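# Stretch robot moves drive, power supply and blanking panel

## Task

Complete three jobs in any order. First, move the hard drive from the cart onto the work bench's anti-static mat, lying flat with none of it hanging past the mat's edge. Second, carry the spare power supply (the slim steel box with a round fan on one end and gold contacts on the other) from the parts shelving to the work bench. Third, place the blanking panel from the work bench entirely within the empty bay of the parts shelving. No other item from the bench or shelving may end up on the floor. The hard drive breaks from even a small drop or a firm bump, which counts as failure. At the end the gripper must have released everything and the robot must have backed away. Each item must stay in place without the robot supporting it. The robot must not tip over or finish leaning. A loose object may occasionally get a brief shove from outside.

## Robot and tools

Robot: a Hello Robot Stretch 3 with one arm. It has a two-wheeled base (0.33 m long, 0.34 m wide) that can only drive straight or spin in place; it cannot slide sideways. A mast carries a lift, and a telescoping arm reaches out to the robot's RIGHT side. On the arm's end is a wrist with yaw, pitch and roll, and a two-finger gripper. To shift the gripper forward or back, drive the base. Spinning pivots about the point between the drive wheels, 0.05 m behind the front edge. With the arm pulled in and wrist folded, the swept radius is 0.28 m. An unfolded, level wrist reaches beyond that.

Frames: the base frame has its origin on the floor between the drive wheels, x forward, y left, z up. hand_pose is reported in this frame, at the closed-fingertip point. The odometry frame is the base frame where the scene began; heading is positive to the left, range -3.142 to 3.142.

Cameras: head_camera and nav_camera are on the head and aim with head_pan_rad and head_tilt_rad. wrist_camera rides on the gripper. Each execute_actions result that is not an error or refusal ends with one image per camera, taken after the call finishes.

execute_actions takes {"actions": [...]}, run in sequence. An empty list just reports state and images. Each action may hold "robot" (a command), "steps" (1 to 450 control ticks at 30 per second; default 1) and "until" (an early-exit condition, only together with steps). An action with only steps simply waits. If any value is invalid or out of range, the whole call is rejected and nothing runs.

A command may contain:
- "base": exactly one key. translate_m is a straight drive, in metres, as an offset from where the base stands when that command begins; forward positive, magnitude at most 1. rotate_rad is a spin in place, in radians, offset from the current heading; counter-clockwise (left) positive, magnitude at most 3.2.
- "joints": absolute targets, one number per named joint, for the single arm. Unnamed joints keep their old targets. Ranges: lift_m 0 to 1.1 (arm height on mast, metres); arm_m 0 to 0.52 (extension, metres); wrist_yaw_rad -1.345 to 4.42 (0 along the arm, positive toward the front, 3.0 folded over the base); wrist_pitch_rad -1.57 to 0.451 (0 level, negative tips fingers down); wrist_roll_rad -2.911 to 2.911 (0 fingers side by side); gripper_m -0.089 to 0.179 (bigger is wider; true fingertip gap is 0.007 less when nearly shut, 0.025 less wide open, zero under 0.007); head_pan_rad -3.953 to 1.73 (0 forward, positive left, -1.57 looks along the arm); head_tilt_rad -1.53 to 0.419 (negative looks down).
- "contact_limits": {"arm_m": effort percent 1 to 100}, a lower value makes the arm stop sooner on contact; it lasts until arm_m's next command.
Instead of a single command, "robot" may be a list of up to 8 commands run one after another, with {"pause_s": seconds, at most 15} allowed as a step. {"robot": {"stop": true}} brakes everything and clears the queue. A new command takes over immediately, discarding any older queue remainder.

until: {"robot": {"status": "ended"}} fires once nothing is moving and no queue runs. You may also test fields with pairs like [">", 0.3] or a status word / ["!=", "moving"], e.g. lift_m, lift_m_goal, lift_m_status, base_status, translate_m, rotate_rad, x, y, heading, refusals, queue, queue_left. Compare with inequalities, not "=", since "done" allows a tolerance. {"any": {"status": "ended"}} fires when any single motion ends.

zoom_image: {"camera": head_camera | nav_camera | wrist_camera, "region": [x0, y0, x1, y1]} in pixels of that camera's last image, top-left origin, at most 504 by 504. head_camera is 896x504, nav_camera 672x504, wrist_camera 644x364.

finished_scene: {"scene": number} ends the current scene irreversibly; call it only after every motion has stopped.

Result lines: base_status and joint_status per joint (moving, done, off_target, contact_stop, time_out, stopped, not_commanded, torque_fault); the bracket after base_status shows distance travelled versus goal. joint_goals, measured_speeds, motor_effort (percent, peak in brackets; noisy and offset), lidar_m (12 sectors of 30 degrees, first straight ahead, counter-clockwise, plane 0.17 m up), wrist_depth_mm and head_depth_mm (7x7 grids), base_odometry, base_tilt (degrees forward/right), refusals and queue state. robot.on_its_own appears when the robot has altered a goal, a joint is slack or its servo is off, an effort at rest is abnormal, or the base leans noticeably. Lines beginning refused:, dropped: or replaced: explain rejected goals or cut queues.

Gripping: command gripper_m below the item's width; to let go, open at least 0.02 past the touch point. The gripper reading does not prove a hold; check images. Full base speed needs lift_m under 0.30, arm_m under 0.03 and wrist_yaw_rad above 2.54; otherwise it is slow.

Cautions: fold or unfold the wrist only with lift_m between 0.32 and 0.95, pitch -0.4, roll near 0. With yaw below -0.4 keep pitch at -0.5 or lower. Pushing on something rigid with the gripper above about 0.45 m, pushing again after a contact_stop, or driving while holding or snagged can tip the robot; if base_tilt leans, back off in small steps, free the gripper, and drop lift_m near 0.2. Lower the hard drive gently to the mat and never let it fall or strike anything. Keep other items from falling. Motions keep running while you think, so wait for everything to end before finishing.

Each tool is called after ">>>" as a command line: name --argument value for each argument, lists and objects as JSON in quotes; but a table of rows of numbers goes row by row, as --pt "numbers of a row", without its own name.

## Session

>>> execute_actions --actions '[]'

Scene clock: 0.00 s.
robot.base_odometry: x=+0.000 y=+0.000 heading=+0.000 (m, m, rad; robot's odometry frame)
robot.turned_by_wheels: +0.000 (rad since the last result)
robot.turned_by_imu: +0.000 (rad since the last result)
robot.base_tilt: forward=+0.1 right=-0.6 (deg)
robot.lidar_m: 1.84 2.17 0.82 0.82 0.92 1.71 2.43 2.02 1.71 1.36 1.44 2.32
robot.head_depth_mm: 1982 2201 2223 2235 2206 2208 2209 / 1992 2265 2257 2312 2248 2272 2263 / 1990 2346 2316 2310 2303 2346 2289 / 1994 2370 2278 2403 2364 2131 1999 / 1974 2475 2487 2438 2484 2164 2234 / 1992 2511 2531 2531 2523 2354 2265 / 1978 2610 2608 2586 2593 2604 2261
robot.base_status: not_commanded
robot.joint_positions: lift_m=+0.450 arm_m=+0.000 wrist_yaw_rad=+3.071 wrist_pitch_rad=-0.595 wrist_roll_rad=+0.017 gripper_m=+0.037 head_pan_rad=+0.004 head_tilt_rad=+0.009
robot.joint_goals: lift_m=+0.450 arm_m=+0.000 wrist_yaw_rad=+3.071 wrist_pitch_rad=-0.595 wrist_roll_rad=+0.017 gripper_m=+0.037 head_pan_rad=+0.004 head_tilt_rad=+0.009
robot.joint_status: lift_m=not_commanded arm_m=not_commanded wrist_yaw_rad=not_commanded wrist_pitch_rad=not_commanded wrist_roll_rad=not_commanded gripper_m=not_commanded head_pan_rad=not_commanded head_tilt_rad=not_commanded
robot.measured_speeds: translate_m=+0.000 rotate_rad=+0.000 lift_m=+0.000 arm_m=+0.000 wrist_yaw_rad=+0.000 wrist_pitch_rad=+0.000 wrist_roll_rad=+0.000 head_pan_rad=+0.000 head_tilt_rad=+0.000
robot: refusals=0 queue=idle queue_left=0
robot.motor_effort: left_wheel=+0 right_wheel=+1 lift_m=+38 arm_m=-1 wrist_yaw_rad=+0 wrist_pitch_rad=+4 wrist_roll_rad=+0 gripper_m=+0 head_pan_rad=+0 head_tilt_rad=+2 (%)
robot.hand_pose: x=-0.0072 y=+0.0534 z=+0.4256 quat_wxyz=(+0.233, +0.688, +0.182, +0.663) (m; robot's base frame)
robot.wrist_depth_mm: - - 856 838 789 752 710 / - - 967 931 886 817 823 / 835 864 918 942 946 906 - / 719 738 780 803 836 880 916 / 623 645 - 710 731 754 787 / 552 583 - 623 645 662 678 / 507 - - - 562 581 604
pictures: head_camera (sideways: a quarter turn clockwise sets it upright), nav_camera (sideways: a quarter turn counterclockwise sets it upright), wrist_camera
Images, in order (width x height): head_camera 896x504, nav_camera 672x504, wrist_camera 644x364.

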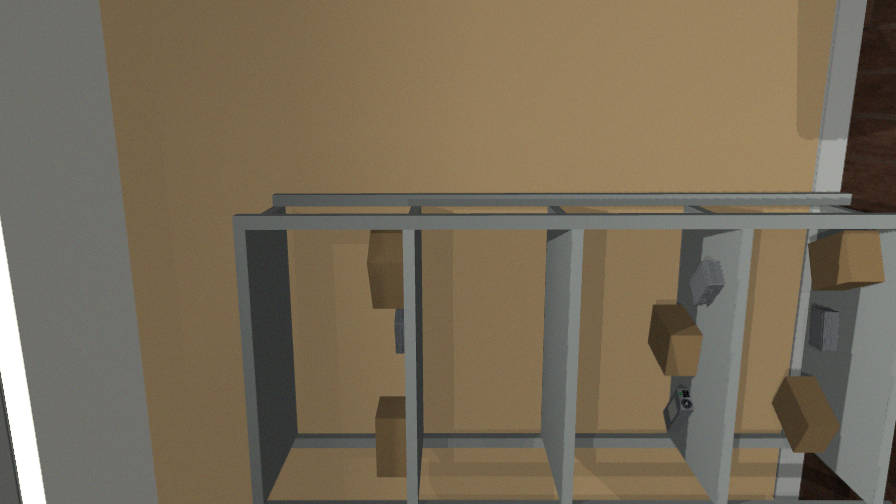

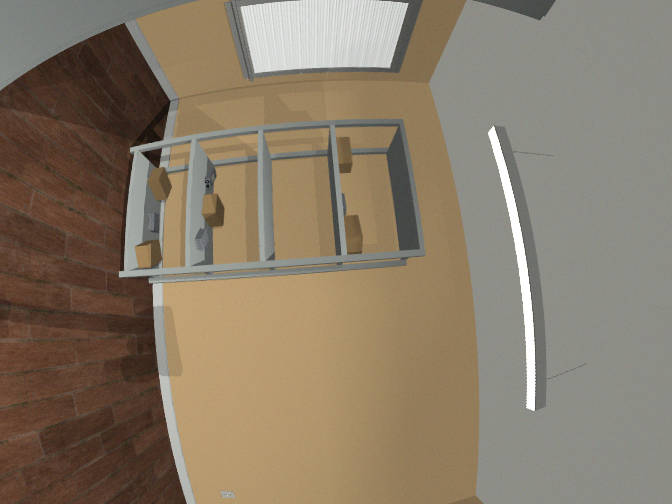

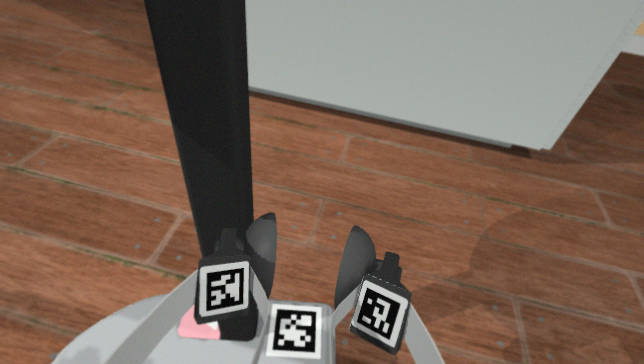

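>>> execute_actions --actions '[{"robot":{"joints":{"head_pan_rad":1.4,"head_tilt_rad":-0.5}},"steps":200,"until":{"robot":{"status":"ended"}}}]'

>>> execute_actions --actions '[{"robot":{"joints":{"head_pan_rad":-1.3,"head_tilt_rad":-0.5}},"steps":200,"until":{"robot":{"status":"ended"}}}]'

>>> execute_actions --actions '[{"robot":{"joints":{"head_pan_rad":-2.8,"head_tilt_rad":-0.5}},"steps":200,"until":{"robot":{"status":"ended"}}}]'

Scene clock: 6.10 s.
robot.base_odometry: x=+0.000 y=+0.000 heading=+0.000 (m, m, rad; robot's odometry frame)
robot.turned_by_wheels: +0.000 (rad since the last result)
robot.turned_by_imu: -0.001 (rad since the last result)
robot.base_tilt: forward=+0.0 right=-0.6 (deg)
robot.lidar_m: 1.85 2.17 0.82 0.82 0.92 1.72 2.43 2.02 1.72 1.36 1.45 2.32
robot.head_depth_mm: 672 729 798 874 983 1106 1249 / 677 735 802 886 982 1118 1260 / 680 737 807 890 993 1126 1277 / 683 743 809 901 1002 1139 1276 / 686 746 816 898 1011 1146 1277 / 690 748 819 910 1016 1151 1278 / 692 753 823 917 1027 1162 1289
robot.base_status: not_commanded
robot.joint_positions: lift_m=+0.450 arm_m=+0.000 wrist_yaw_rad=+3.071 wrist_pitch_rad=-0.595 wrist_roll_rad=+0.017 gripper_m=+0.037 head_pan_rad=+1.393 head_tilt_rad=-0.493
robot.joint_goals: lift_m=+0.450 arm_m=+0.000 wrist_yaw_rad=+3.071 wrist_pitch_rad=-0.595 wrist_roll_rad=+0.017 gripper_m=+0.037 head_pan_rad=+1.400 head_tilt_rad=-0.500
robot.joint_status: lift_m=not_commanded arm_m=not_commanded wrist_yaw_rad=not_commanded wrist_pitch_rad=not_commanded wrist_roll_rad=not_commanded gripper_m=not_commanded head_pan_rad=done head_tilt_rad=done
robot.measured_speeds: translate_m=+0.000 rotate_rad=+0.000 lift_m=+0.000 arm_m=+0.000 wrist_yaw_rad=+0.000 wrist_pitch_rad=+0.000 wrist_roll_rad=+0.000 head_pan_rad=+0.000 head_tilt_rad=+0.000
robot: refusals=0 queue=done queue_left=0
robot.motor_effort: left_wheel=+0(0) right_wheel=+0(0) lift_m=+37(36) arm_m=-1(1) wrist_yaw_rad=+0(1) wrist_pitch_rad=+4(4) wrist_roll_rad=+0(0) gripper_m=+1(1) head_pan_rad=+2(28) head_tilt_rad=-3(28) (%)
robot.hand_pose: x=-0.0072 y=+0.0534 z=+0.4256 quat_wxyz=(+0.233, +0.688, +0.182, +0.663) (m; robot's base frame)
robot.wrist_depth_mm: - - 881 840 800 749 708 / - - 972 908 868 813 818 / 827 869 924 947 924 907 - / 721 744 779 810 837 880 917 / 627 647 - 692 725 761 781 / 554 582 - 623 641 654 682 / 509 - - - 563 580 599
pictures: head_camera (sideways: a quarter turn clockwise sets it upright), nav_camera (sideways: a quarter turn counterclockwise sets it upright), wrist_camera
camera_calibration (this result's frames):
head_camera: T_world_to_cam=[[-0.0938149, -0.44957, -0.888305, 1.17989], [-0.989812, 0.138106, 0.0346398, -0.0307866], [0.107107, 0.882504, -0.457946, 0.558135], [0, 0, 0, 1]] pos_world=[0.0204385, 0.0421411, 1.30477]
nav_camera: T_world_to_cam=[[0.135668, 0.403583, 0.904829, -1.13828], [0.973614, -0.223451, -0.0463145, 0.109912], [0.183493, 0.887237, -0.42325, 0.514175], [0, 0, 0, 1]] pos_world=[-0.0469311, 0.0277567, 1.25267]
wrist_camera: T_world_to_cam=[[0.994998, 0.0423358, 0.0904834, -0.0357976], [0.0933691, -0.716181, -0.69164, 0.370104], [0.0355214, 0.696629, -0.716552, 0.437345], [0, 0, 0, 1]] pos_world=[-0.0144728, -0.0380903, 0.572598]
Images, in order (width x height): head_camera 896x504, nav_camera 672x504, wrist_camera 644x364.

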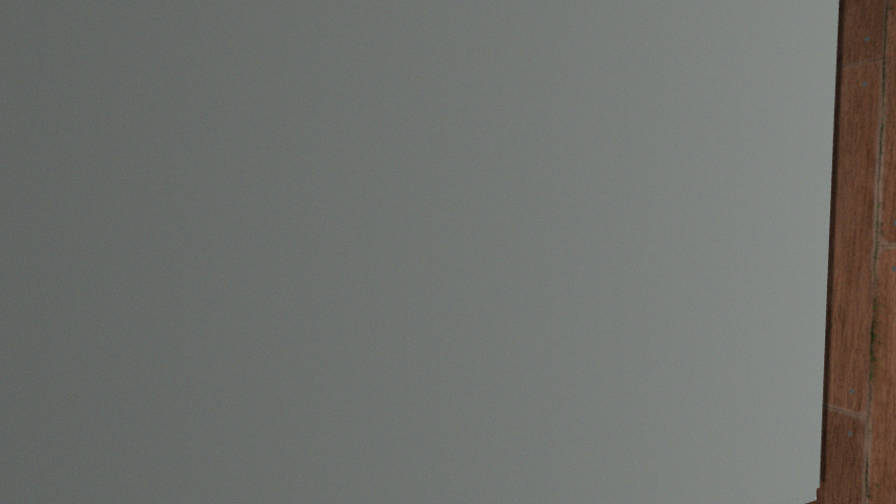

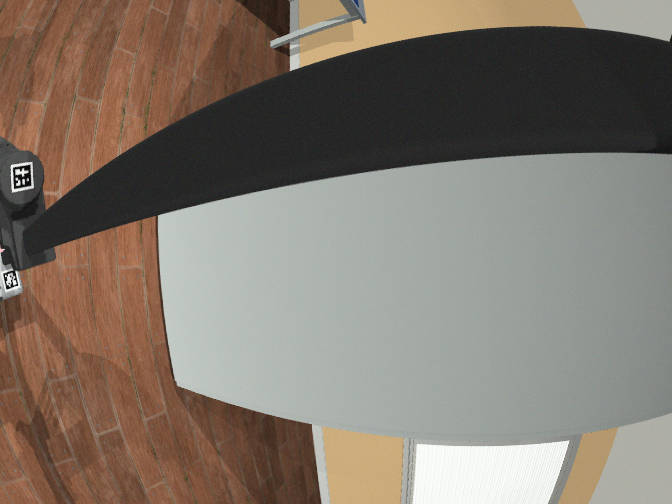

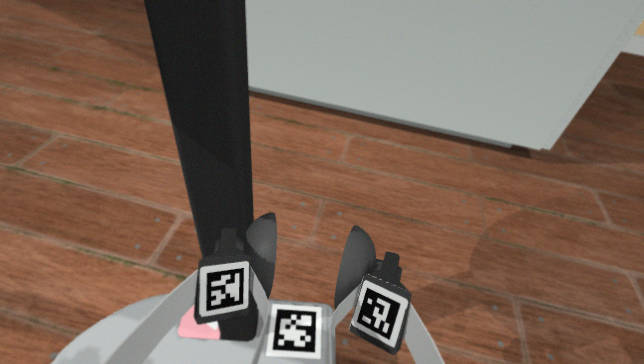

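Scene clock: 7.87 s.
robot.base_odometry: x=+0.000 y=+0.000 heading=+0.000 (m, m, rad; robot's odometry frame)
robot.turned_by_wheels: +0.000 (rad since the last result)
robot.turned_by_imu: +0.000 (rad since the last result)
robot.base_tilt: forward=+0.1 right=-0.4 (deg)
robot.lidar_m: 1.84 2.17 0.82 0.82 0.92 1.72 2.43 2.02 1.72 1.36 1.44 2.32
robot.head_depth_mm: 1467 1571 1702 1847 1945 1604 1332 / 1540 1661 1754 1903 1979 1617 1327 / 1616 1732 1845 1729 1906 1625 1340 / 1697 1840 1879 1994 1985 1623 1336 / 1798 1953 2152 2389 2034 1624 1348 / 1898 2065 2314 2525 2043 1626 1352 / 1982 2219 2483 2687 2067 1631 1343
robot.base_status: not_commanded
robot.joint_positions: lift_m=+0.450 arm_m=+0.000 wrist_yaw_rad=+3.071 wrist_pitch_rad=-0.595 wrist_roll_rad=+0.017 gripper_m=+0.037 head_pan_rad=-1.293 head_tilt_rad=-0.494
robot.joint_goals: lift_m=+0.450 arm_m=+0.000 wrist_yaw_rad=+3.071 wrist_pitch_rad=-0.595 wrist_roll_rad=+0.017 gripper_m=+0.037 head_pan_rad=-1.300 head_tilt_rad=-0.500
robot.joint_status: lift_m=not_commanded arm_m=not_commanded wrist_yaw_rad=not_commanded wrist_pitch_rad=not_commanded wrist_roll_rad=not_commanded gripper_m=not_commanded head_pan_rad=done head_tilt_rad=done
robot.measured_speeds: translate_m=+0.000 rotate_rad=+0.000 lift_m=+0.000 arm_m=+0.000 wrist_yaw_rad=+0.000 wrist_pitch_rad=+0.000 wrist_roll_rad=+0.000 head_pan_rad=+0.000 head_tilt_rad=+0.000
robot: refusals=0 queue=done queue_left=0
robot.motor_effort: left_wheel=+0(0) right_wheel=+1(1) lift_m=+36(36) arm_m=-1(1) wrist_yaw_rad=+0(0) wrist_pitch_rad=+4(4) wrist_roll_rad=+0(0) gripper_m=+0(0) head_pan_rad=-2(28) head_tilt_rad=-3(1) (%)
robot.hand_pose: x=-0.0072 y=+0.0534 z=+0.4256 quat_wxyz=(+0.233, +0.688, +0.182, +0.663) (m; robot's base frame)
robot.wrist_depth_mm: - - 874 834 789 746 714 / - - 963 924 859 819 831 / 829 857 917 958 952 914 - / 714 742 784 801 845 874 923 / 624 647 - 697 736 752 782 / 557 585 - 620 643 655 676 / 511 - - - 564 591 601
pictures: head_camera (sideways: a quarter turn clockwise sets it upright), nav_camera (sideways: a quarter turn counterclockwise sets it upright), wrist_camera
camera_calibration (this result's frames):
head_camera: T_world_to_cam=[[-0.113846, 0.445192, -0.888168, 1.17984], [0.949472, 0.311933, 0.0346515, -0.0426315], [0.292476, -0.839346, -0.45821, 0.557347], [0, 0, 0, 1]] pos_world=[0.0117871, -0.0441498, 1.30475]
nav_camera: T_world_to_cam=[[0.0560189, -0.422343, 0.904704, -1.13763], [-0.972519, -0.228174, -0.0463004, 0.121765], [0.225984, -0.877248, -0.423518, 0.514265], [0, 0, 0, 1]] pos_world=[0.0659315, -0.00154972, 1.25266]
wrist_camera: T_world_to_cam=[[0.994998, 0.0423355, 0.0904832, -0.0357976], [0.0933688, -0.716182, -0.69164, 0.370104], [0.0355215, 0.696629, -0.716552, 0.437345], [0, 0, 0, 1]] pos_world=[-0.0144728, -0.0380903, 0.572598]
Images, in order (width x height): head_camera 896x504, nav_camera 672x504, wrist_camera 644x364.

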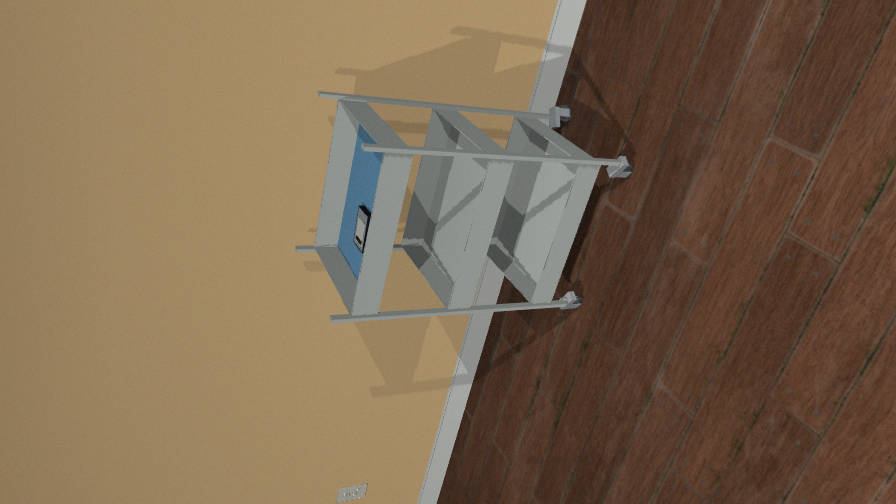

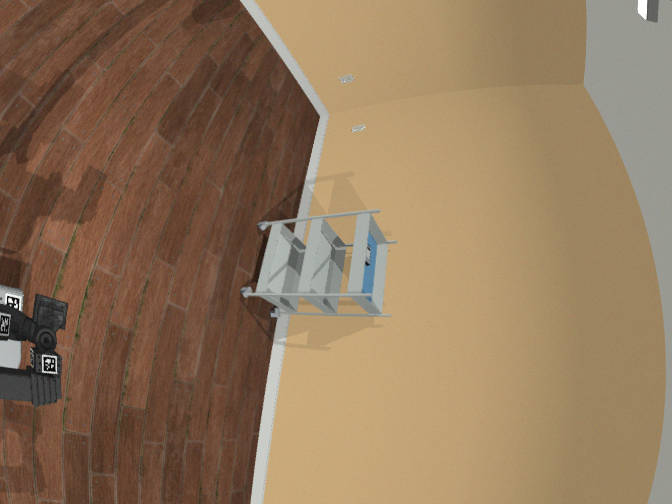

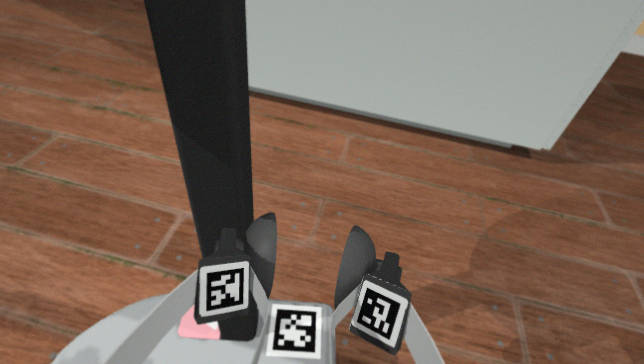

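Scene clock: 9.13 s.
robot.base_odometry: x=+0.000 y=+0.000 heading=+0.000 (m, m, rad; robot's odometry frame)
robot.turned_by_wheels: +0.000 (rad since the last result)
robot.turned_by_imu: +0.000 (rad since the last result)
robot.base_tilt: forward=+0.0 right=-0.5 (deg)
robot.lidar_m: 1.84 2.17 0.82 0.82 0.92 1.72 2.43 2.01 1.72 1.36 1.44 2.32
robot.head_depth_mm: 2157 2331 2506 2663 2033 1602 1341 / 2249 2428 2687 2761 2036 1622 1344 / 2402 2588 2887 2768 2049 1626 1338 / 2538 2757 3058 2789 2057 1625 1350 / 2412 2600 2813 2709 2053 1612 1346 / 2100 2229 2401 2529 2072 1626 1340 / 1901 2045 2144 2261 2052 1636 1351
robot.base_status: not_commanded
robot.joint_positions: lift_m=+0.450 arm_m=+0.000 wrist_yaw_rad=+3.071 wrist_pitch_rad=-0.595 wrist_roll_rad=+0.017 gripper_m=+0.037 head_pan_rad=-2.793 head_tilt_rad=-0.494
robot.joint_goals: lift_m=+0.450 arm_m=+0.000 wrist_yaw_rad=+3.071 wrist_pitch_rad=-0.595 wrist_roll_rad=+0.017 gripper_m=+0.037 head_pan_rad=-2.800 head_tilt_rad=-0.500
robot.joint_status: lift_m=not_commanded arm_m=not_commanded wrist_yaw_rad=not_commanded wrist_pitch_rad=not_commanded wrist_roll_rad=not_commanded gripper_m=not_commanded head_pan_rad=done head_tilt_rad=done
robot.measured_speeds: translate_m=+0.000 rotate_rad=+0.000 lift_m=+0.000 arm_m=+0.000 wrist_yaw_rad=+0.000 wrist_pitch_rad=+0.000 wrist_roll_rad=+0.000 head_pan_rad=+0.000 head_tilt_rad=+0.000
robot: refusals=0 queue=done queue_left=0
robot.motor_effort: left_wheel=+0(0) right_wheel=+1(1) lift_m=+37(37) arm_m=+0(0) wrist_yaw_rad=+0(0) wrist_pitch_rad=+4(4) wrist_roll_rad=+0(0) gripper_m=+0(0) head_pan_rad=-3(29) head_tilt_rad=-3(7) (%)
robot.hand_pose: x=-0.0072 y=+0.0534 z=+0.4256 quat_wxyz=(+0.233, +0.688, +0.182, +0.663) (m; robot's base frame)
robot.wrist_depth_mm: - - 874 831 787 748 715 / - - 969 920 882 831 809 / 835 870 906 950 953 924 - / 720 741 783 802 830 878 923 / 627 644 - 690 727 753 792 / 557 578 - 623 644 656 674 / 508 - - - 567 582 600
pictures: head_camera (sideways: a quarter turn clockwise sets it upright), nav_camera (sideways: a quarter turn counterclockwise sets it upright), wrist_camera
camera_calibration (this result's frames):
head_camera: T_world_to_cam=[[0.436049, 0.145062, -0.888155, 1.17647], [0.378314, -0.925028, 0.0346527, -0.039149], [-0.816541, -0.351112, -0.458237, 0.564147], [0, 0, 0, 1]] pos_world=[-0.0375369, -0.00879594, 1.30475]
nav_camera: T_world_to_cam=[[-0.417348, -0.0857636, 0.904691, -1.13473], [-0.296395, 0.953943, -0.046299, 0.117638], [-0.859052, -0.287469, -0.423546, 0.52092], [0, 0, 0, 1]] pos_world=[0.00878795, -0.0597907, 1.25266]
wrist_camera: T_world_to_cam=[[0.994998, 0.0423357, 0.0904832, -0.0357975], [0.093369, -0.716181, -0.69164, 0.370104], [0.0355213, 0.696629, -0.716552, 0.437345], [0, 0, 0, 1]] pos_world=[-0.0144728, -0.0380903, 0.572598]
Images, in order (width x height): head_camera 896x504, nav_camera 672x504, wrist_camera 644x364.

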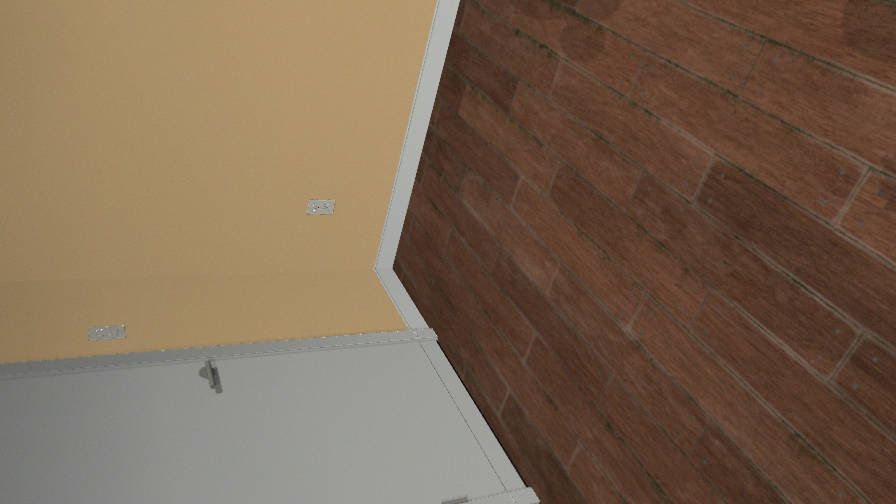

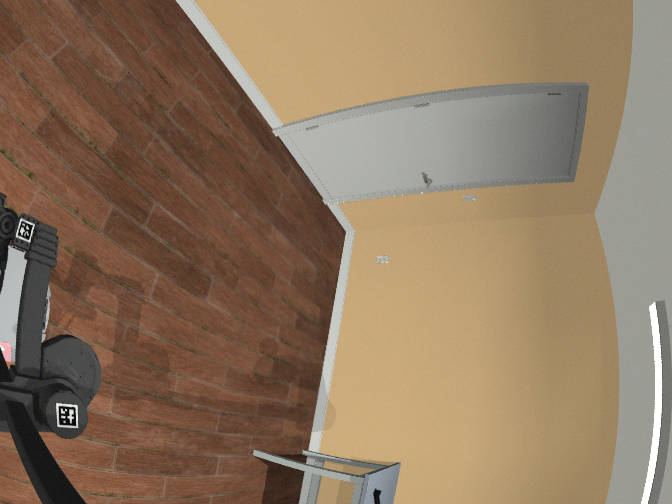

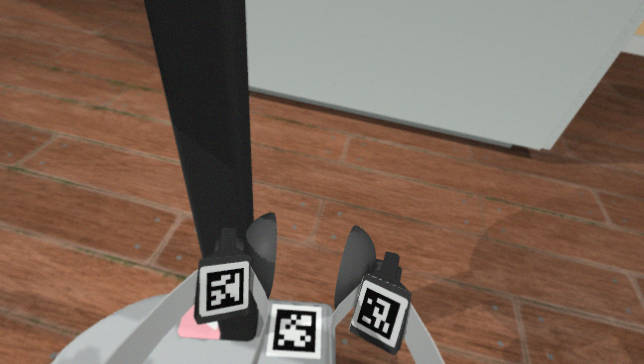

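>>> execute_actions --actions '[{"robot":{"joints":{"head_pan_rad":-3.65,"head_tilt_rad":-0.35}},"steps":200,"until":{"robot":{"status":"ended"}}}]'

Scene clock: 12.27 s.
robot.base_odometry: x=+0.000 y=+0.000 heading=+0.000 (m, m, rad; robot's odometry frame)
robot.turned_by_wheels: +0.000 (rad since the last result)
robot.turned_by_imu: +0.000 (rad since the last result)
robot.base_tilt: forward=+0.1 right=-0.4 (deg)
robot.lidar_m: 1.85 2.18 0.82 0.82 0.92 1.72 2.43 2.02 1.71 1.36 1.44 2.32
robot.head_depth_mm: 2412 2613 2681 3024 2460 1842 1484 / 2370 2524 2591 2858 2503 1859 1477 / 2290 2466 2558 2802 2473 1862 1493 / 2227 2366 2505 2709 2486 1873 1484 / 2180 2340 2434 2571 2372 1844 1489 / 2138 2247 2390 2550 2491 1864 1489 / 2090 2173 2339 2520 2489 1873 1495
robot.base_status: not_commanded
robot.joint_positions: lift_m=+0.450 arm_m=+0.000 wrist_yaw_rad=+3.071 wrist_pitch_rad=-0.595 wrist_roll_rad=+0.017 gripper_m=+0.037 head_pan_rad=-3.643 head_tilt_rad=-0.359
robot.joint_goals: lift_m=+0.450 arm_m=+0.000 wrist_yaw_rad=+3.071 wrist_pitch_rad=-0.595 wrist_roll_rad=+0.017 gripper_m=+0.037 head_pan_rad=-3.650 head_tilt_rad=-0.350
robot.joint_status: lift_m=not_commanded arm_m=not_commanded wrist_yaw_rad=not_commanded wrist_pitch_rad=not_commanded wrist_roll_rad=not_commanded gripper_m=not_commanded head_pan_rad=done head_tilt_rad=done
robot.measured_speeds: translate_m=+0.000 rotate_rad=+0.000 lift_m=+0.000 arm_m=+0.000 wrist_yaw_rad=+0.000 wrist_pitch_rad=+0.000 wrist_roll_rad=+0.000 head_pan_rad=+0.000 head_tilt_rad=+0.000
robot: refusals=0 queue=done queue_left=0
robot.motor_effort: left_wheel=+0(0) right_wheel=+1(0) lift_m=+37(38) arm_m=+0(0) wrist_yaw_rad=+1(0) wrist_pitch_rad=+4(4) wrist_roll_rad=+0(0) gripper_m=+0(0) head_pan_rad=-3(26) head_tilt_rad=+4(22) (%)
robot.hand_pose: x=-0.0072 y=+0.0534 z=+0.4256 quat_wxyz=(+0.233, +0.688, +0.182, +0.663) (m; robot's base frame)
robot.wrist_depth_mm: - - 861 833 790 740 718 / - - 961 918 871 823 813 / 825 854 924 960 942 913 - / 715 737 792 803 839 884 922 / 625 650 - 694 722 752 788 / 553 581 - 618 637 663 678 / 507 - - - 559 585 600
pictures: head_camera (sideways: a quarter turn clockwise sets it upright), nav_camera (sideways: a quarter turn counterclockwise sets it upright), wrist_camera
camera_calibration (this result's frames):
head_camera: T_world_to_cam=[[0.288808, -0.172714, -0.941679, 1.24721], [-0.441516, -0.896782, 0.0290692, -0.0268844], [-0.849502, 0.407371, -0.335254, 0.404308], [0, 0, 0, 1]] pos_world=[-0.0286133, 0.026598, 1.3108]
nav_camera: T_world_to_cam=[[-0.230273, 0.1969, 0.952998, -1.19892], [0.515249, 0.855446, -0.0522455, 0.120438], [-0.825526, 0.479001, -0.298439, 0.357903], [0, 0, 0, 1]] pos_world=[-0.0426767, -0.0383953, 1.25568]
wrist_camera: T_world_to_cam=[[0.994998, 0.0423356, 0.0904831, -0.0357975], [0.0933688, -0.716181, -0.69164, 0.370104], [0.0355213, 0.696629, -0.716552, 0.437345], [0, 0, 0, 1]] pos_world=[-0.0144728, -0.0380903, 0.572598]
Images, in order (width x height): head_camera 896x504, nav_camera 672x504, wrist_camera 644x364.

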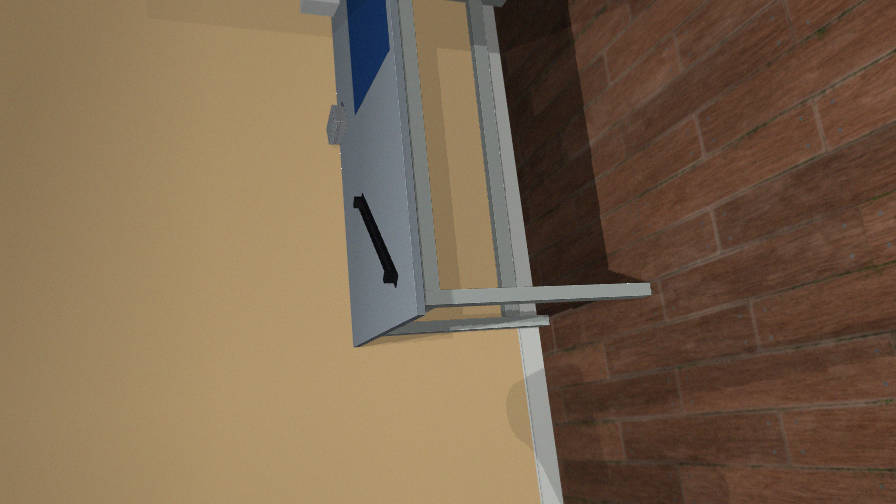

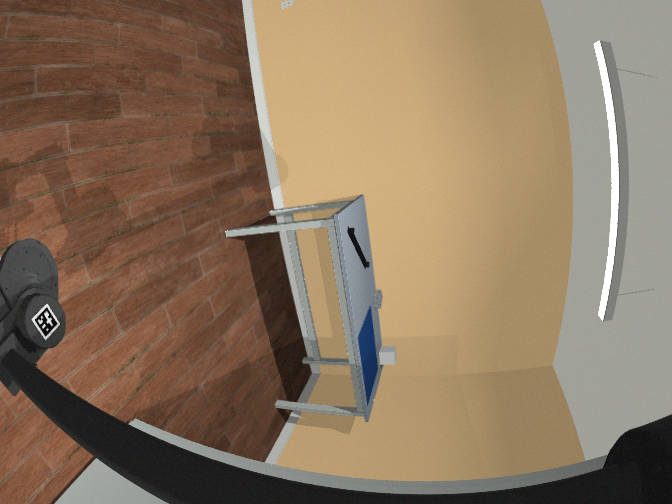

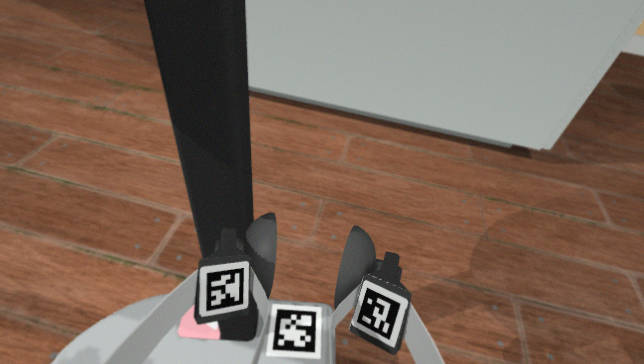

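>>> execute_actions --actions '[{"robot":[{"joints":{"lift_m":0.28,"wrist_pitch_rad":-0.4,"head_pan_rad":-1.57,"head_tilt_rad":-0.9}},{"base":{"rotate_rad":-1.07}},{"base":{"translate_m":1.0}},{"base":{"translate_m":0.25}},{"base":{"rotate_rad":0.87}}],"steps":450,"until":{"robot":{"status":"ended"}}}]'

Scene clock: 47.70 s.
robot.base_odometry: x=+0.600 y=-1.096 heading=-0.200 (m, m, rad; robot's odometry frame)
robot.turned_by_wheels: -0.200 (rad since the last result)
robot.turned_by_imu: -0.202 (rad since the last result)
robot.base_tilt: forward=+0.2 right=-0.6 (deg)
robot.lidar_m: 1.50 1.56 1.63 1.80 1.83 2.80 2.84 0.46 0.36 0.35 0.36 1.10
robot.head_depth_mm: 690 795 877 791 712 1047 1133 / 691 799 883 791 713 1062 1151 / 687 802 880 775 717 1080 1166 / 691 799 882 800 731 1116 1178 / 692 803 931 1078 734 1249 1145 / 690 803 960 1187 1414 1282 1149 / 694 806 967 1196 1415 1283 1155
robot.base_status: done (rotate_rad +0.8699 of +0.8700)
robot.joint_positions: lift_m=+0.280 arm_m=+0.000 wrist_yaw_rad=+3.071 wrist_pitch_rad=-0.419 wrist_roll_rad=+0.017 gripper_m=+0.037 head_pan_rad=-1.577 head_tilt_rad=-0.889
robot.joint_goals: lift_m=+0.280 arm_m=+0.000 wrist_yaw_rad=+3.071 wrist_pitch_rad=-0.400 wrist_roll_rad=+0.017 gripper_m=+0.037 head_pan_rad=-1.570 head_tilt_rad=-0.900
robot.joint_status: lift_m=done arm_m=not_commanded wrist_yaw_rad=not_commanded wrist_pitch_rad=done wrist_roll_rad=not_commanded gripper_m=not_commanded head_pan_rad=done head_tilt_rad=done
robot.measured_speeds: translate_m=+0.000 rotate_rad=+0.000 lift_m=+0.000 arm_m=+0.000 wrist_yaw_rad=+0.000 wrist_pitch_rad=+0.000 wrist_roll_rad=+0.000 head_pan_rad=+0.000 head_tilt_rad=+0.000
robot: refusals=0 queue=done queue_left=0
robot.motor_effort: left_wheel=-1(10) right_wheel=+3(12) lift_m=+26(38) arm_m=-1(0) wrist_yaw_rad=+0(1) wrist_pitch_rad=+6(6) wrist_roll_rad=+0(0) gripper_m=+0(0) head_pan_rad=+2(29) head_tilt_rad=-5(26) (%)
robot.hand_pose: x=-0.0055 y=+0.0789 z=+0.2929 quat_wxyz=(+0.173, +0.702, +0.121, +0.680) (m; robot's base frame)
robot.wrist_depth_mm: - - - - - - - / - - - - - - - / 762 807 890 943 - - - / 628 648 704 740 783 844 908 / 526 549 - 611 644 666 708 / 466 487 - 521 539 560 579 / - - - - 453 472 493
pictures: head_camera (sideways: a quarter turn clockwise sets it upright), nav_camera (sideways: a quarter turn counterclockwise sets it upright), wrist_camera
camera_calibration (this result's frames):
head_camera: T_world_to_cam=[[0.0171228, 0.765992, -0.642622, 0.858967], [0.99874, 0.0172222, 0.0471401, -0.0591695], [0.0471763, -0.642619, -0.764732, 0.957582], [0, 0, 0, 1]] pos_world=[-0.000788206, -0.0415819, 1.28707]
nav_camera: T_world_to_cam=[[-0.066293, -0.737158, 0.672461, -0.834122], [-0.997426, 0.0674217, -0.0244206, 0.0934131], [-0.0273366, -0.672349, -0.739729, 0.927179], [0, 0, 0, 1]] pos_world=[0.0632221, 0.00221024, 1.24906]
wrist_camera: T_world_to_cam=[[0.993754, 0.0249059, 0.108778, -0.0306277], [0.102767, -0.584183, -0.805089, 0.319337], [0.0434946, 0.81124, -0.583094, 0.276328], [0, 0, 0, 1]] pos_world=[-0.0143998, -0.036854, 0.421551]
Images, in order (width x height): head_camera 896x504, nav_camera 672x504, wrist_camera 644x364.

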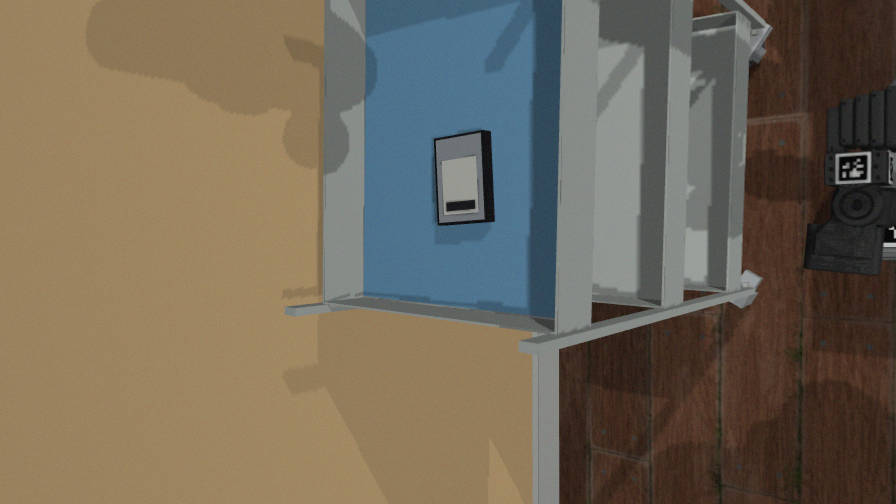

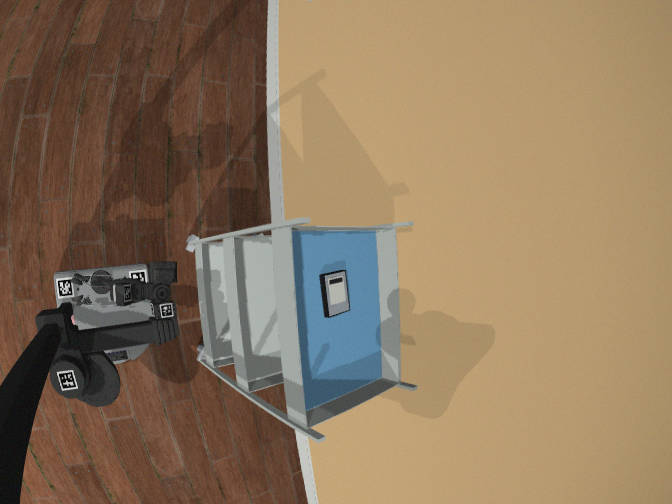

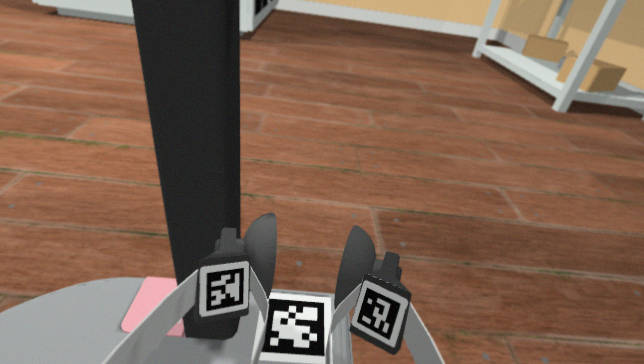

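>>> execute_actions --actions '[{"robot":[{"joints":{"lift_m":0.93}},{"joints":{"wrist_yaw_rad":0.0,"gripper_m":0.13}},{"joints":{"lift_m":1.05,"wrist_pitch_rad":-1.57,"wrist_roll_rad":1.57,"arm_m":0.25}}],"steps":450,"until":{"robot":{"status":"ended"}}}]'

Scene clock: 68.73 s.
robot.base_odometry: x=+0.600 y=-1.096 heading=-0.200 (m, m, rad; robot's odometry frame)
robot.turned_by_wheels: +0.000 (rad since the last result)
robot.turned_by_imu: -0.002 (rad since the last result)
robot.base_tilt: forward=+0.1 right=-0.5 (deg)
robot.lidar_m: 1.50 1.56 1.63 1.79 1.84 2.82 2.84 0.46 0.36 0.35 0.35 1.10
robot.head_depth_mm: 699 837 877 786 712 1052 1126 / 694 836 873 792 713 1066 1136 / - - 873 772 715 1084 1143 / 677 839 882 798 733 1126 1141 / 693 801 932 1079 734 1251 1140 / 691 803 964 1194 1413 1279 1145 / 692 800 962 1190 1421 1279 1154
robot.base_status: done (rotate_rad +0.8699 of +0.8700)
robot.joint_positions: lift_m=+1.050 arm_m=+0.250 wrist_yaw_rad=+0.001 wrist_pitch_rad=-1.563 wrist_roll_rad=+1.566 gripper_m=+0.130 head_pan_rad=-1.577 head_tilt_rad=-0.889
robot.joint_goals: lift_m=+1.050 arm_m=+0.250 wrist_yaw_rad=+0.000 wrist_pitch_rad=-1.570 wrist_roll_rad=+1.570 gripper_m=+0.130 head_pan_rad=-1.570 head_tilt_rad=-0.900
robot.joint_status: lift_m=done arm_m=done wrist_yaw_rad=done wrist_pitch_rad=done wrist_roll_rad=done gripper_m=done head_pan_rad=done head_tilt_rad=done
robot.measured_speeds: translate_m=+0.000 rotate_rad=+0.000 lift_m=+0.000 arm_m=+0.000 wrist_yaw_rad=+0.000 wrist_pitch_rad=+0.000 wrist_roll_rad=+0.000 head_pan_rad=+0.000 head_tilt_rad=+0.000
robot: refusals=0 queue=done queue_left=0
robot.motor_effort: left_wheel=-2(2) right_wheel=+3(3) lift_m=+48(50) arm_m=+3(3) wrist_yaw_rad=-1(3) wrist_pitch_rad=-2(5) wrist_roll_rad=+2(2) gripper_m=+1(83) head_pan_rad=+2(2) head_tilt_rad=-5(5) (%)
robot.hand_pose: x=-0.0216 y=-0.3724 z=+0.9319 quat_wxyz=(+0.002, +0.002, -0.710, -0.705) (m; robot's base frame)
robot.wrist_depth_mm: 382 397 395 392 - - - / 396 403 402 401 - - - / 407 415 401 409 - - - / 410 426 422 424 - - - / 403 430 433 433 - - - / 510 - - - - - - / 600 857 - - - - -
pictures: head_camera (sideways: a quarter turn clockwise sets it upright), nav_camera (sideways: a quarter turn counterclockwise sets it upright), wrist_camera
camera_calibration (this result's frames):
head_camera: T_world_to_cam=[[0.0171228, 0.765992, -0.642622, 0.858967], [0.99874, 0.0172222, 0.0471401, -0.0591695], [0.0471763, -0.642619, -0.764732, 0.957583], [0, 0, 0, 1]] pos_world=[-0.000788206, -0.0415819, 1.28707]
nav_camera: T_world_to_cam=[[-0.066293, -0.737158, 0.672461, -0.834122], [-0.997426, 0.0674217, -0.0244206, 0.0934131], [-0.0273366, -0.672349, -0.739729, 0.927179], [0, 0, 0, 1]] pos_world=[0.0632221, 0.00221025, 1.24906]
wrist_camera: T_world_to_cam=[[-0.159791, 0.985911, -0.049462, 0.407532], [0.966446, 0.166451, 0.195642, -0.0626255], [0.201119, -0.0165405, -0.979427, 1.08017], [0, 0, 0, 1]] pos_world=[-0.0915992, -0.373499, 1.09036]
Images, in order (width x height): head_camera 896x504, nav_camera 672x504, wrist_camera 644x364.

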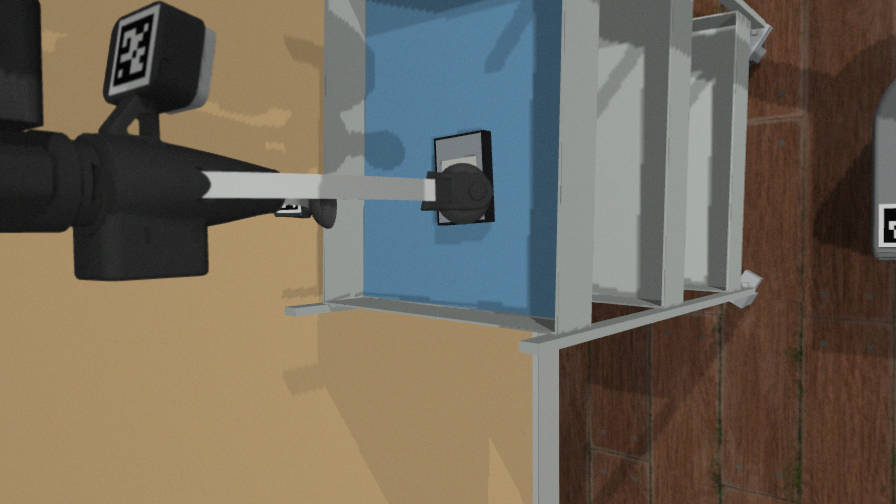

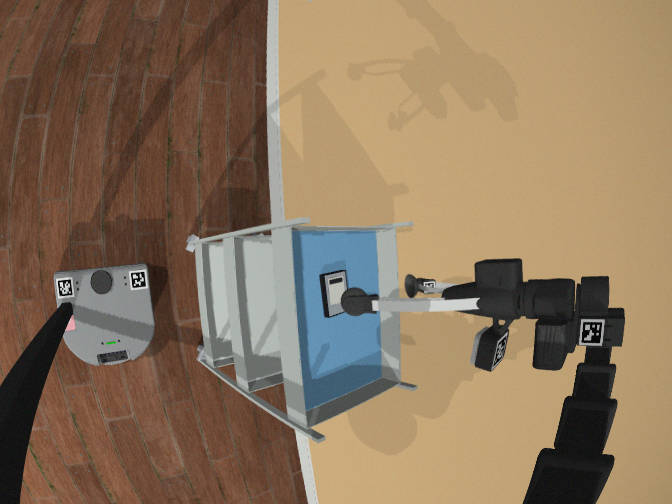

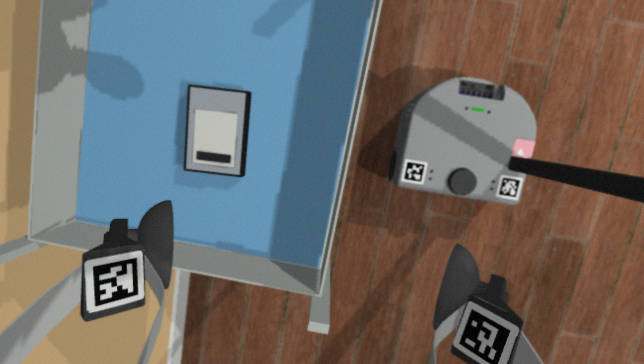

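>>> execute_actions --actions '[{"robot":{"base":{"translate_m":-0.027},"joints":{"lift_m":0.90,"wrist_roll_rad":1.50,"arm_m":0.39}},"steps":450,"until":{"robot":{"status":"ended"}}}]'

Scene clock: 83.87 s.
robot.base_odometry: x=+0.574 y=-1.091 heading=-0.200 (m, m, rad; robot's odometry frame)
robot.turned_by_wheels: +0.000 (rad since the last result)
robot.turned_by_imu: -0.001 (rad since the last result)
robot.base_tilt: forward=-0.2 right=-0.4 (deg)
robot.lidar_m: 1.53 1.59 1.65 1.79 1.83 2.78 2.96 1.08 0.36 0.35 0.36 1.09
robot.head_depth_mm: - - 868 789 709 997 1130 / - 799 884 790 713 1058 1130 / - - 876 773 715 1084 1135 / 691 784 884 799 729 1118 1150 / 693 801 907 798 720 1223 1137 / 689 800 959 1187 1398 1276 1143 / 695 805 962 1197 1417 1285 1149
robot.base_status: done (translate_m -0.0270 of -0.0270)
robot.joint_positions: lift_m=+0.900 arm_m=+0.390 wrist_yaw_rad=+0.001 wrist_pitch_rad=-1.564 wrist_roll_rad=+1.505 gripper_m=+0.130 head_pan_rad=-1.577 head_tilt_rad=-0.889
robot.joint_goals: lift_m=+0.900 arm_m=+0.390 wrist_yaw_rad=+0.000 wrist_pitch_rad=-1.570 wrist_roll_rad=+1.500 gripper_m=+0.130 head_pan_rad=-1.570 head_tilt_rad=-0.900
robot.joint_status: lift_m=done arm_m=done wrist_yaw_rad=done wrist_pitch_rad=done wrist_roll_rad=done gripper_m=done head_pan_rad=done head_tilt_rad=done
robot.measured_speeds: translate_m=+0.000 rotate_rad=+0.000 lift_m=+0.000 arm_m=+0.000 wrist_yaw_rad=+0.000 wrist_pitch_rad=+0.000 wrist_roll_rad=+0.000 head_pan_rad=+0.000 head_tilt_rad=+0.000
robot: refusals=0 queue=done queue_left=0
robot.motor_effort: left_wheel=-2(5) right_wheel=+3(7) lift_m=+26(50) arm_m=+3(3) wrist_yaw_rad=+0(1) wrist_pitch_rad=-2(2) wrist_roll_rad=-2(2) gripper_m=+0(0) head_pan_rad=+2(2) head_tilt_rad=-5(5) (%)
robot.hand_pose: x=-0.0216 y=-0.5121 z=+0.7827 quat_wxyz=(+0.024, +0.023, -0.709, -0.705) (m; robot's base frame)
robot.wrist_depth_mm: 277 252 253 252 250 248 242 / 284 260 259 257 255 255 230 / 226 265 267 260 263 260 225 / 235 273 272 255 267 266 226 / 238 278 279 260 276 272 235 / 243 - 286 285 282 249 944 / 250 277 293 291 290 - 994
pictures: head_camera (sideways: a quarter turn clockwise sets it upright), nav_camera (sideways: a quarter turn counterclockwise sets it upright), wrist_camera
camera_calibration (this result's frames):
head_camera: T_world_to_cam=[[0.0171227, 0.765992, -0.642622, 0.858967], [0.99874, 0.0172223, 0.0471401, -0.0591695], [0.0471764, -0.642619, -0.764732, 0.957582], [0, 0, 0, 1]] pos_world=[-0.000788201, -0.0415819, 1.28707]
nav_camera: T_world_to_cam=[[-0.0662929, -0.737158, 0.672461, -0.834122], [-0.997426, 0.0674216, -0.0244206, 0.0934131], [-0.0273365, -0.672349, -0.739729, 0.927179], [0, 0, 0, 1]] pos_world=[0.0632221, 0.00221025, 1.24906]
wrist_camera: T_world_to_cam=[[-0.220095, 0.974275, -0.0484476, 0.529908], [0.954478, 0.225341, 0.195432, 0.0198933], [0.201321, -0.00322862, -0.97952, 0.938689], [0, 0, 0, 1]] pos_world=[-0.091336, -0.517728, 0.941249]
Images, in order (width x height): head_camera 896x504, nav_camera 672x504, wrist_camera 644x364.

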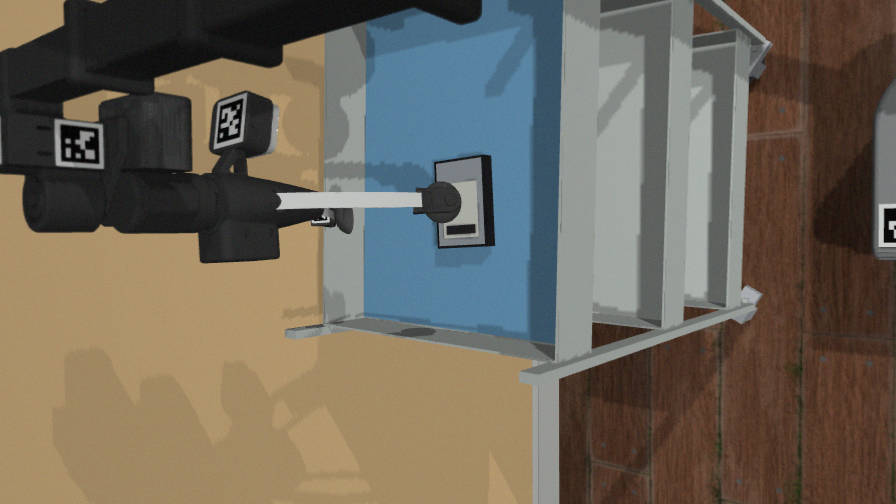

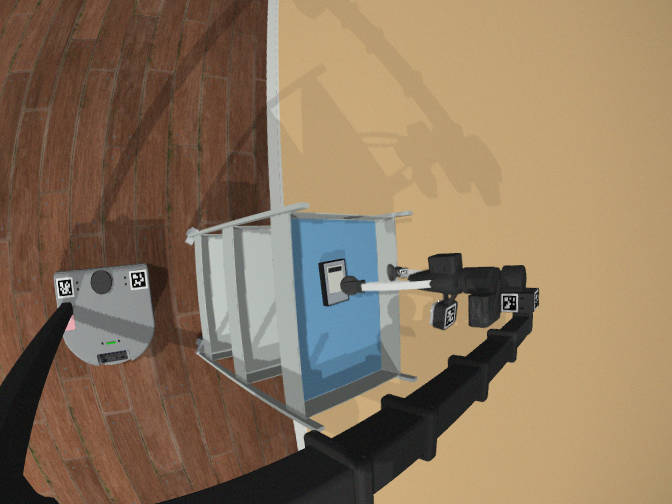

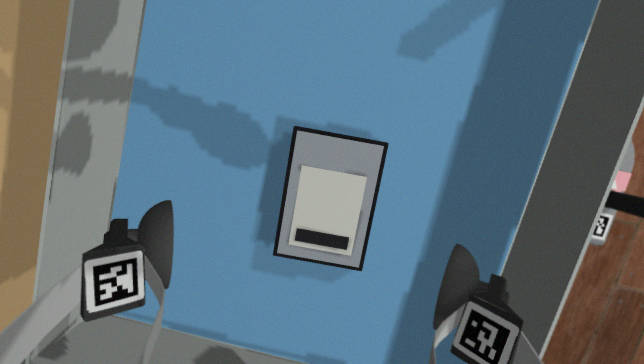

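>>> execute_actions --actions '[{"robot":{"base":{"translate_m":-0.007},"joints":{"lift_m":0.835,"arm_m":0.383}},"steps":450,"until":{"robot":{"status":"ended"}}}]'

Scene clock: 91.80 s.
robot.base_odometry: x=+0.567 y=-1.090 heading=-0.200 (m, m, rad; robot's odometry frame)
robot.turned_by_wheels: +0.000 (rad since the last result)
robot.turned_by_imu: -0.001 (rad since the last result)
robot.base_tilt: forward=+0.1 right=-0.5 (deg)
robot.lidar_m: 1.53 1.60 1.66 1.79 1.83 2.77 2.96 1.09 0.36 0.35 0.36 1.10
robot.head_depth_mm: 688 780 - - 725 969 1128 / 675 - 864 791 713 1057 1136 / 688 - 870 796 716 1074 1145 / 690 803 886 780 732 1099 1143 / 688 800 906 786 733 1125 1144 / 692 801 958 1189 1401 1272 1144 / 694 805 959 1197 1417 1283 1149
robot.base_status: done (translate_m -0.0070 of -0.0070)
robot.joint_positions: lift_m=+0.835 arm_m=+0.383 wrist_yaw_rad=+0.001 wrist_pitch_rad=-1.564 wrist_roll_rad=+1.505 gripper_m=+0.130 head_pan_rad=-1.577 head_tilt_rad=-0.889
robot.joint_goals: lift_m=+0.835 arm_m=+0.383 wrist_yaw_rad=+0.000 wrist_pitch_rad=-1.570 wrist_roll_rad=+1.500 gripper_m=+0.130 head_pan_rad=-1.570 head_tilt_rad=-0.900
robot.joint_status: lift_m=done arm_m=done wrist_yaw_rad=done wrist_pitch_rad=done wrist_roll_rad=done gripper_m=done head_pan_rad=done head_tilt_rad=done
robot.measured_speeds: translate_m=+0.000 rotate_rad=+0.000 lift_m=+0.000 arm_m=+0.000 wrist_yaw_rad=+0.000 wrist_pitch_rad=+0.000 wrist_roll_rad=+0.000 head_pan_rad=+0.000 head_tilt_rad=+0.000
robot: refusals=0 queue=done queue_left=0
robot.motor_effort: left_wheel=-2(6) right_wheel=+3(6) lift_m=+24(26) arm_m=-5(5) wrist_yaw_rad=-1(1) wrist_pitch_rad=-2(2) wrist_roll_rad=-2(2) gripper_m=+0(1) head_pan_rad=+2(2) head_tilt_rad=-5(5) (%)
robot.hand_pose: x=-0.0216 y=-0.5056 z=+0.7177 quat_wxyz=(+0.024, +0.023, -0.709, -0.705) (m; robot's base frame)
robot.wrist_depth_mm: 193 193 192 190 189 189 187 / 198 198 196 196 194 193 192 / 203 202 200 199 199 198 196 / 209 208 206 190 202 203 200 / 213 212 210 194 208 206 192 / 219 - 215 198 214 211 183 / 227 225 223 220 220 - 175
pictures: head_camera (sideways: a quarter turn clockwise sets it upright), nav_camera (sideways: a quarter turn counterclockwise sets it upright), wrist_camera
camera_calibration (this result's frames):
head_camera: T_world_to_cam=[[0.0171225, 0.765992, -0.642622, 0.858967], [0.99874, 0.0172225, 0.0471401, -0.0591695], [0.0471765, -0.642619, -0.764732, 0.957583], [0, 0, 0, 1]] pos_world=[-0.000788191, -0.0415819, 1.28707]
nav_camera: T_world_to_cam=[[-0.0662927, -0.737158, 0.672461, -0.834122], [-0.997426, 0.0674213, -0.0244206, 0.0934131], [-0.0273364, -0.672349, -0.739729, 0.927179], [0, 0, 0, 1]] pos_world=[0.0632221, 0.00221027, 1.24906]
wrist_camera: T_world_to_cam=[[-0.220099, 0.974279, -0.0483494, 0.520313], [0.954477, 0.225325, 0.195454, 0.0310964], [0.201321, -0.00312907, -0.97952, 0.875096], [0, 0, 0, 1]] pos_world=[-0.091336, -0.511198, 0.876253]
Images, in order (width x height): head_camera 896x504, nav_camera 672x504, wrist_camera 644x364.

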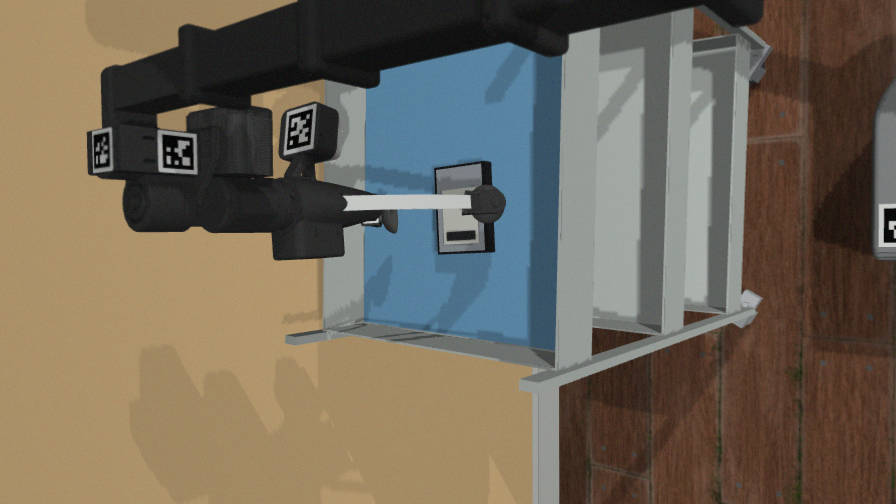

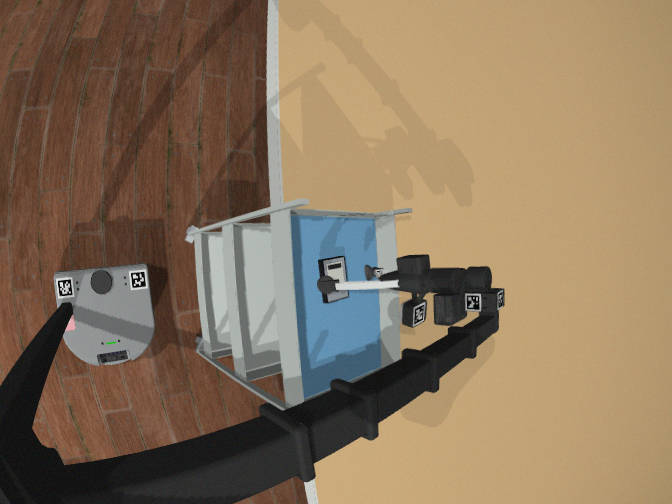

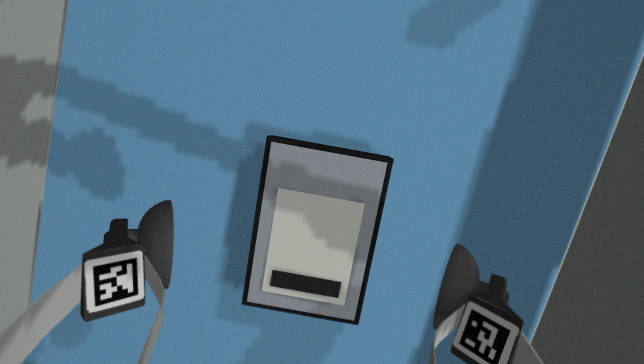

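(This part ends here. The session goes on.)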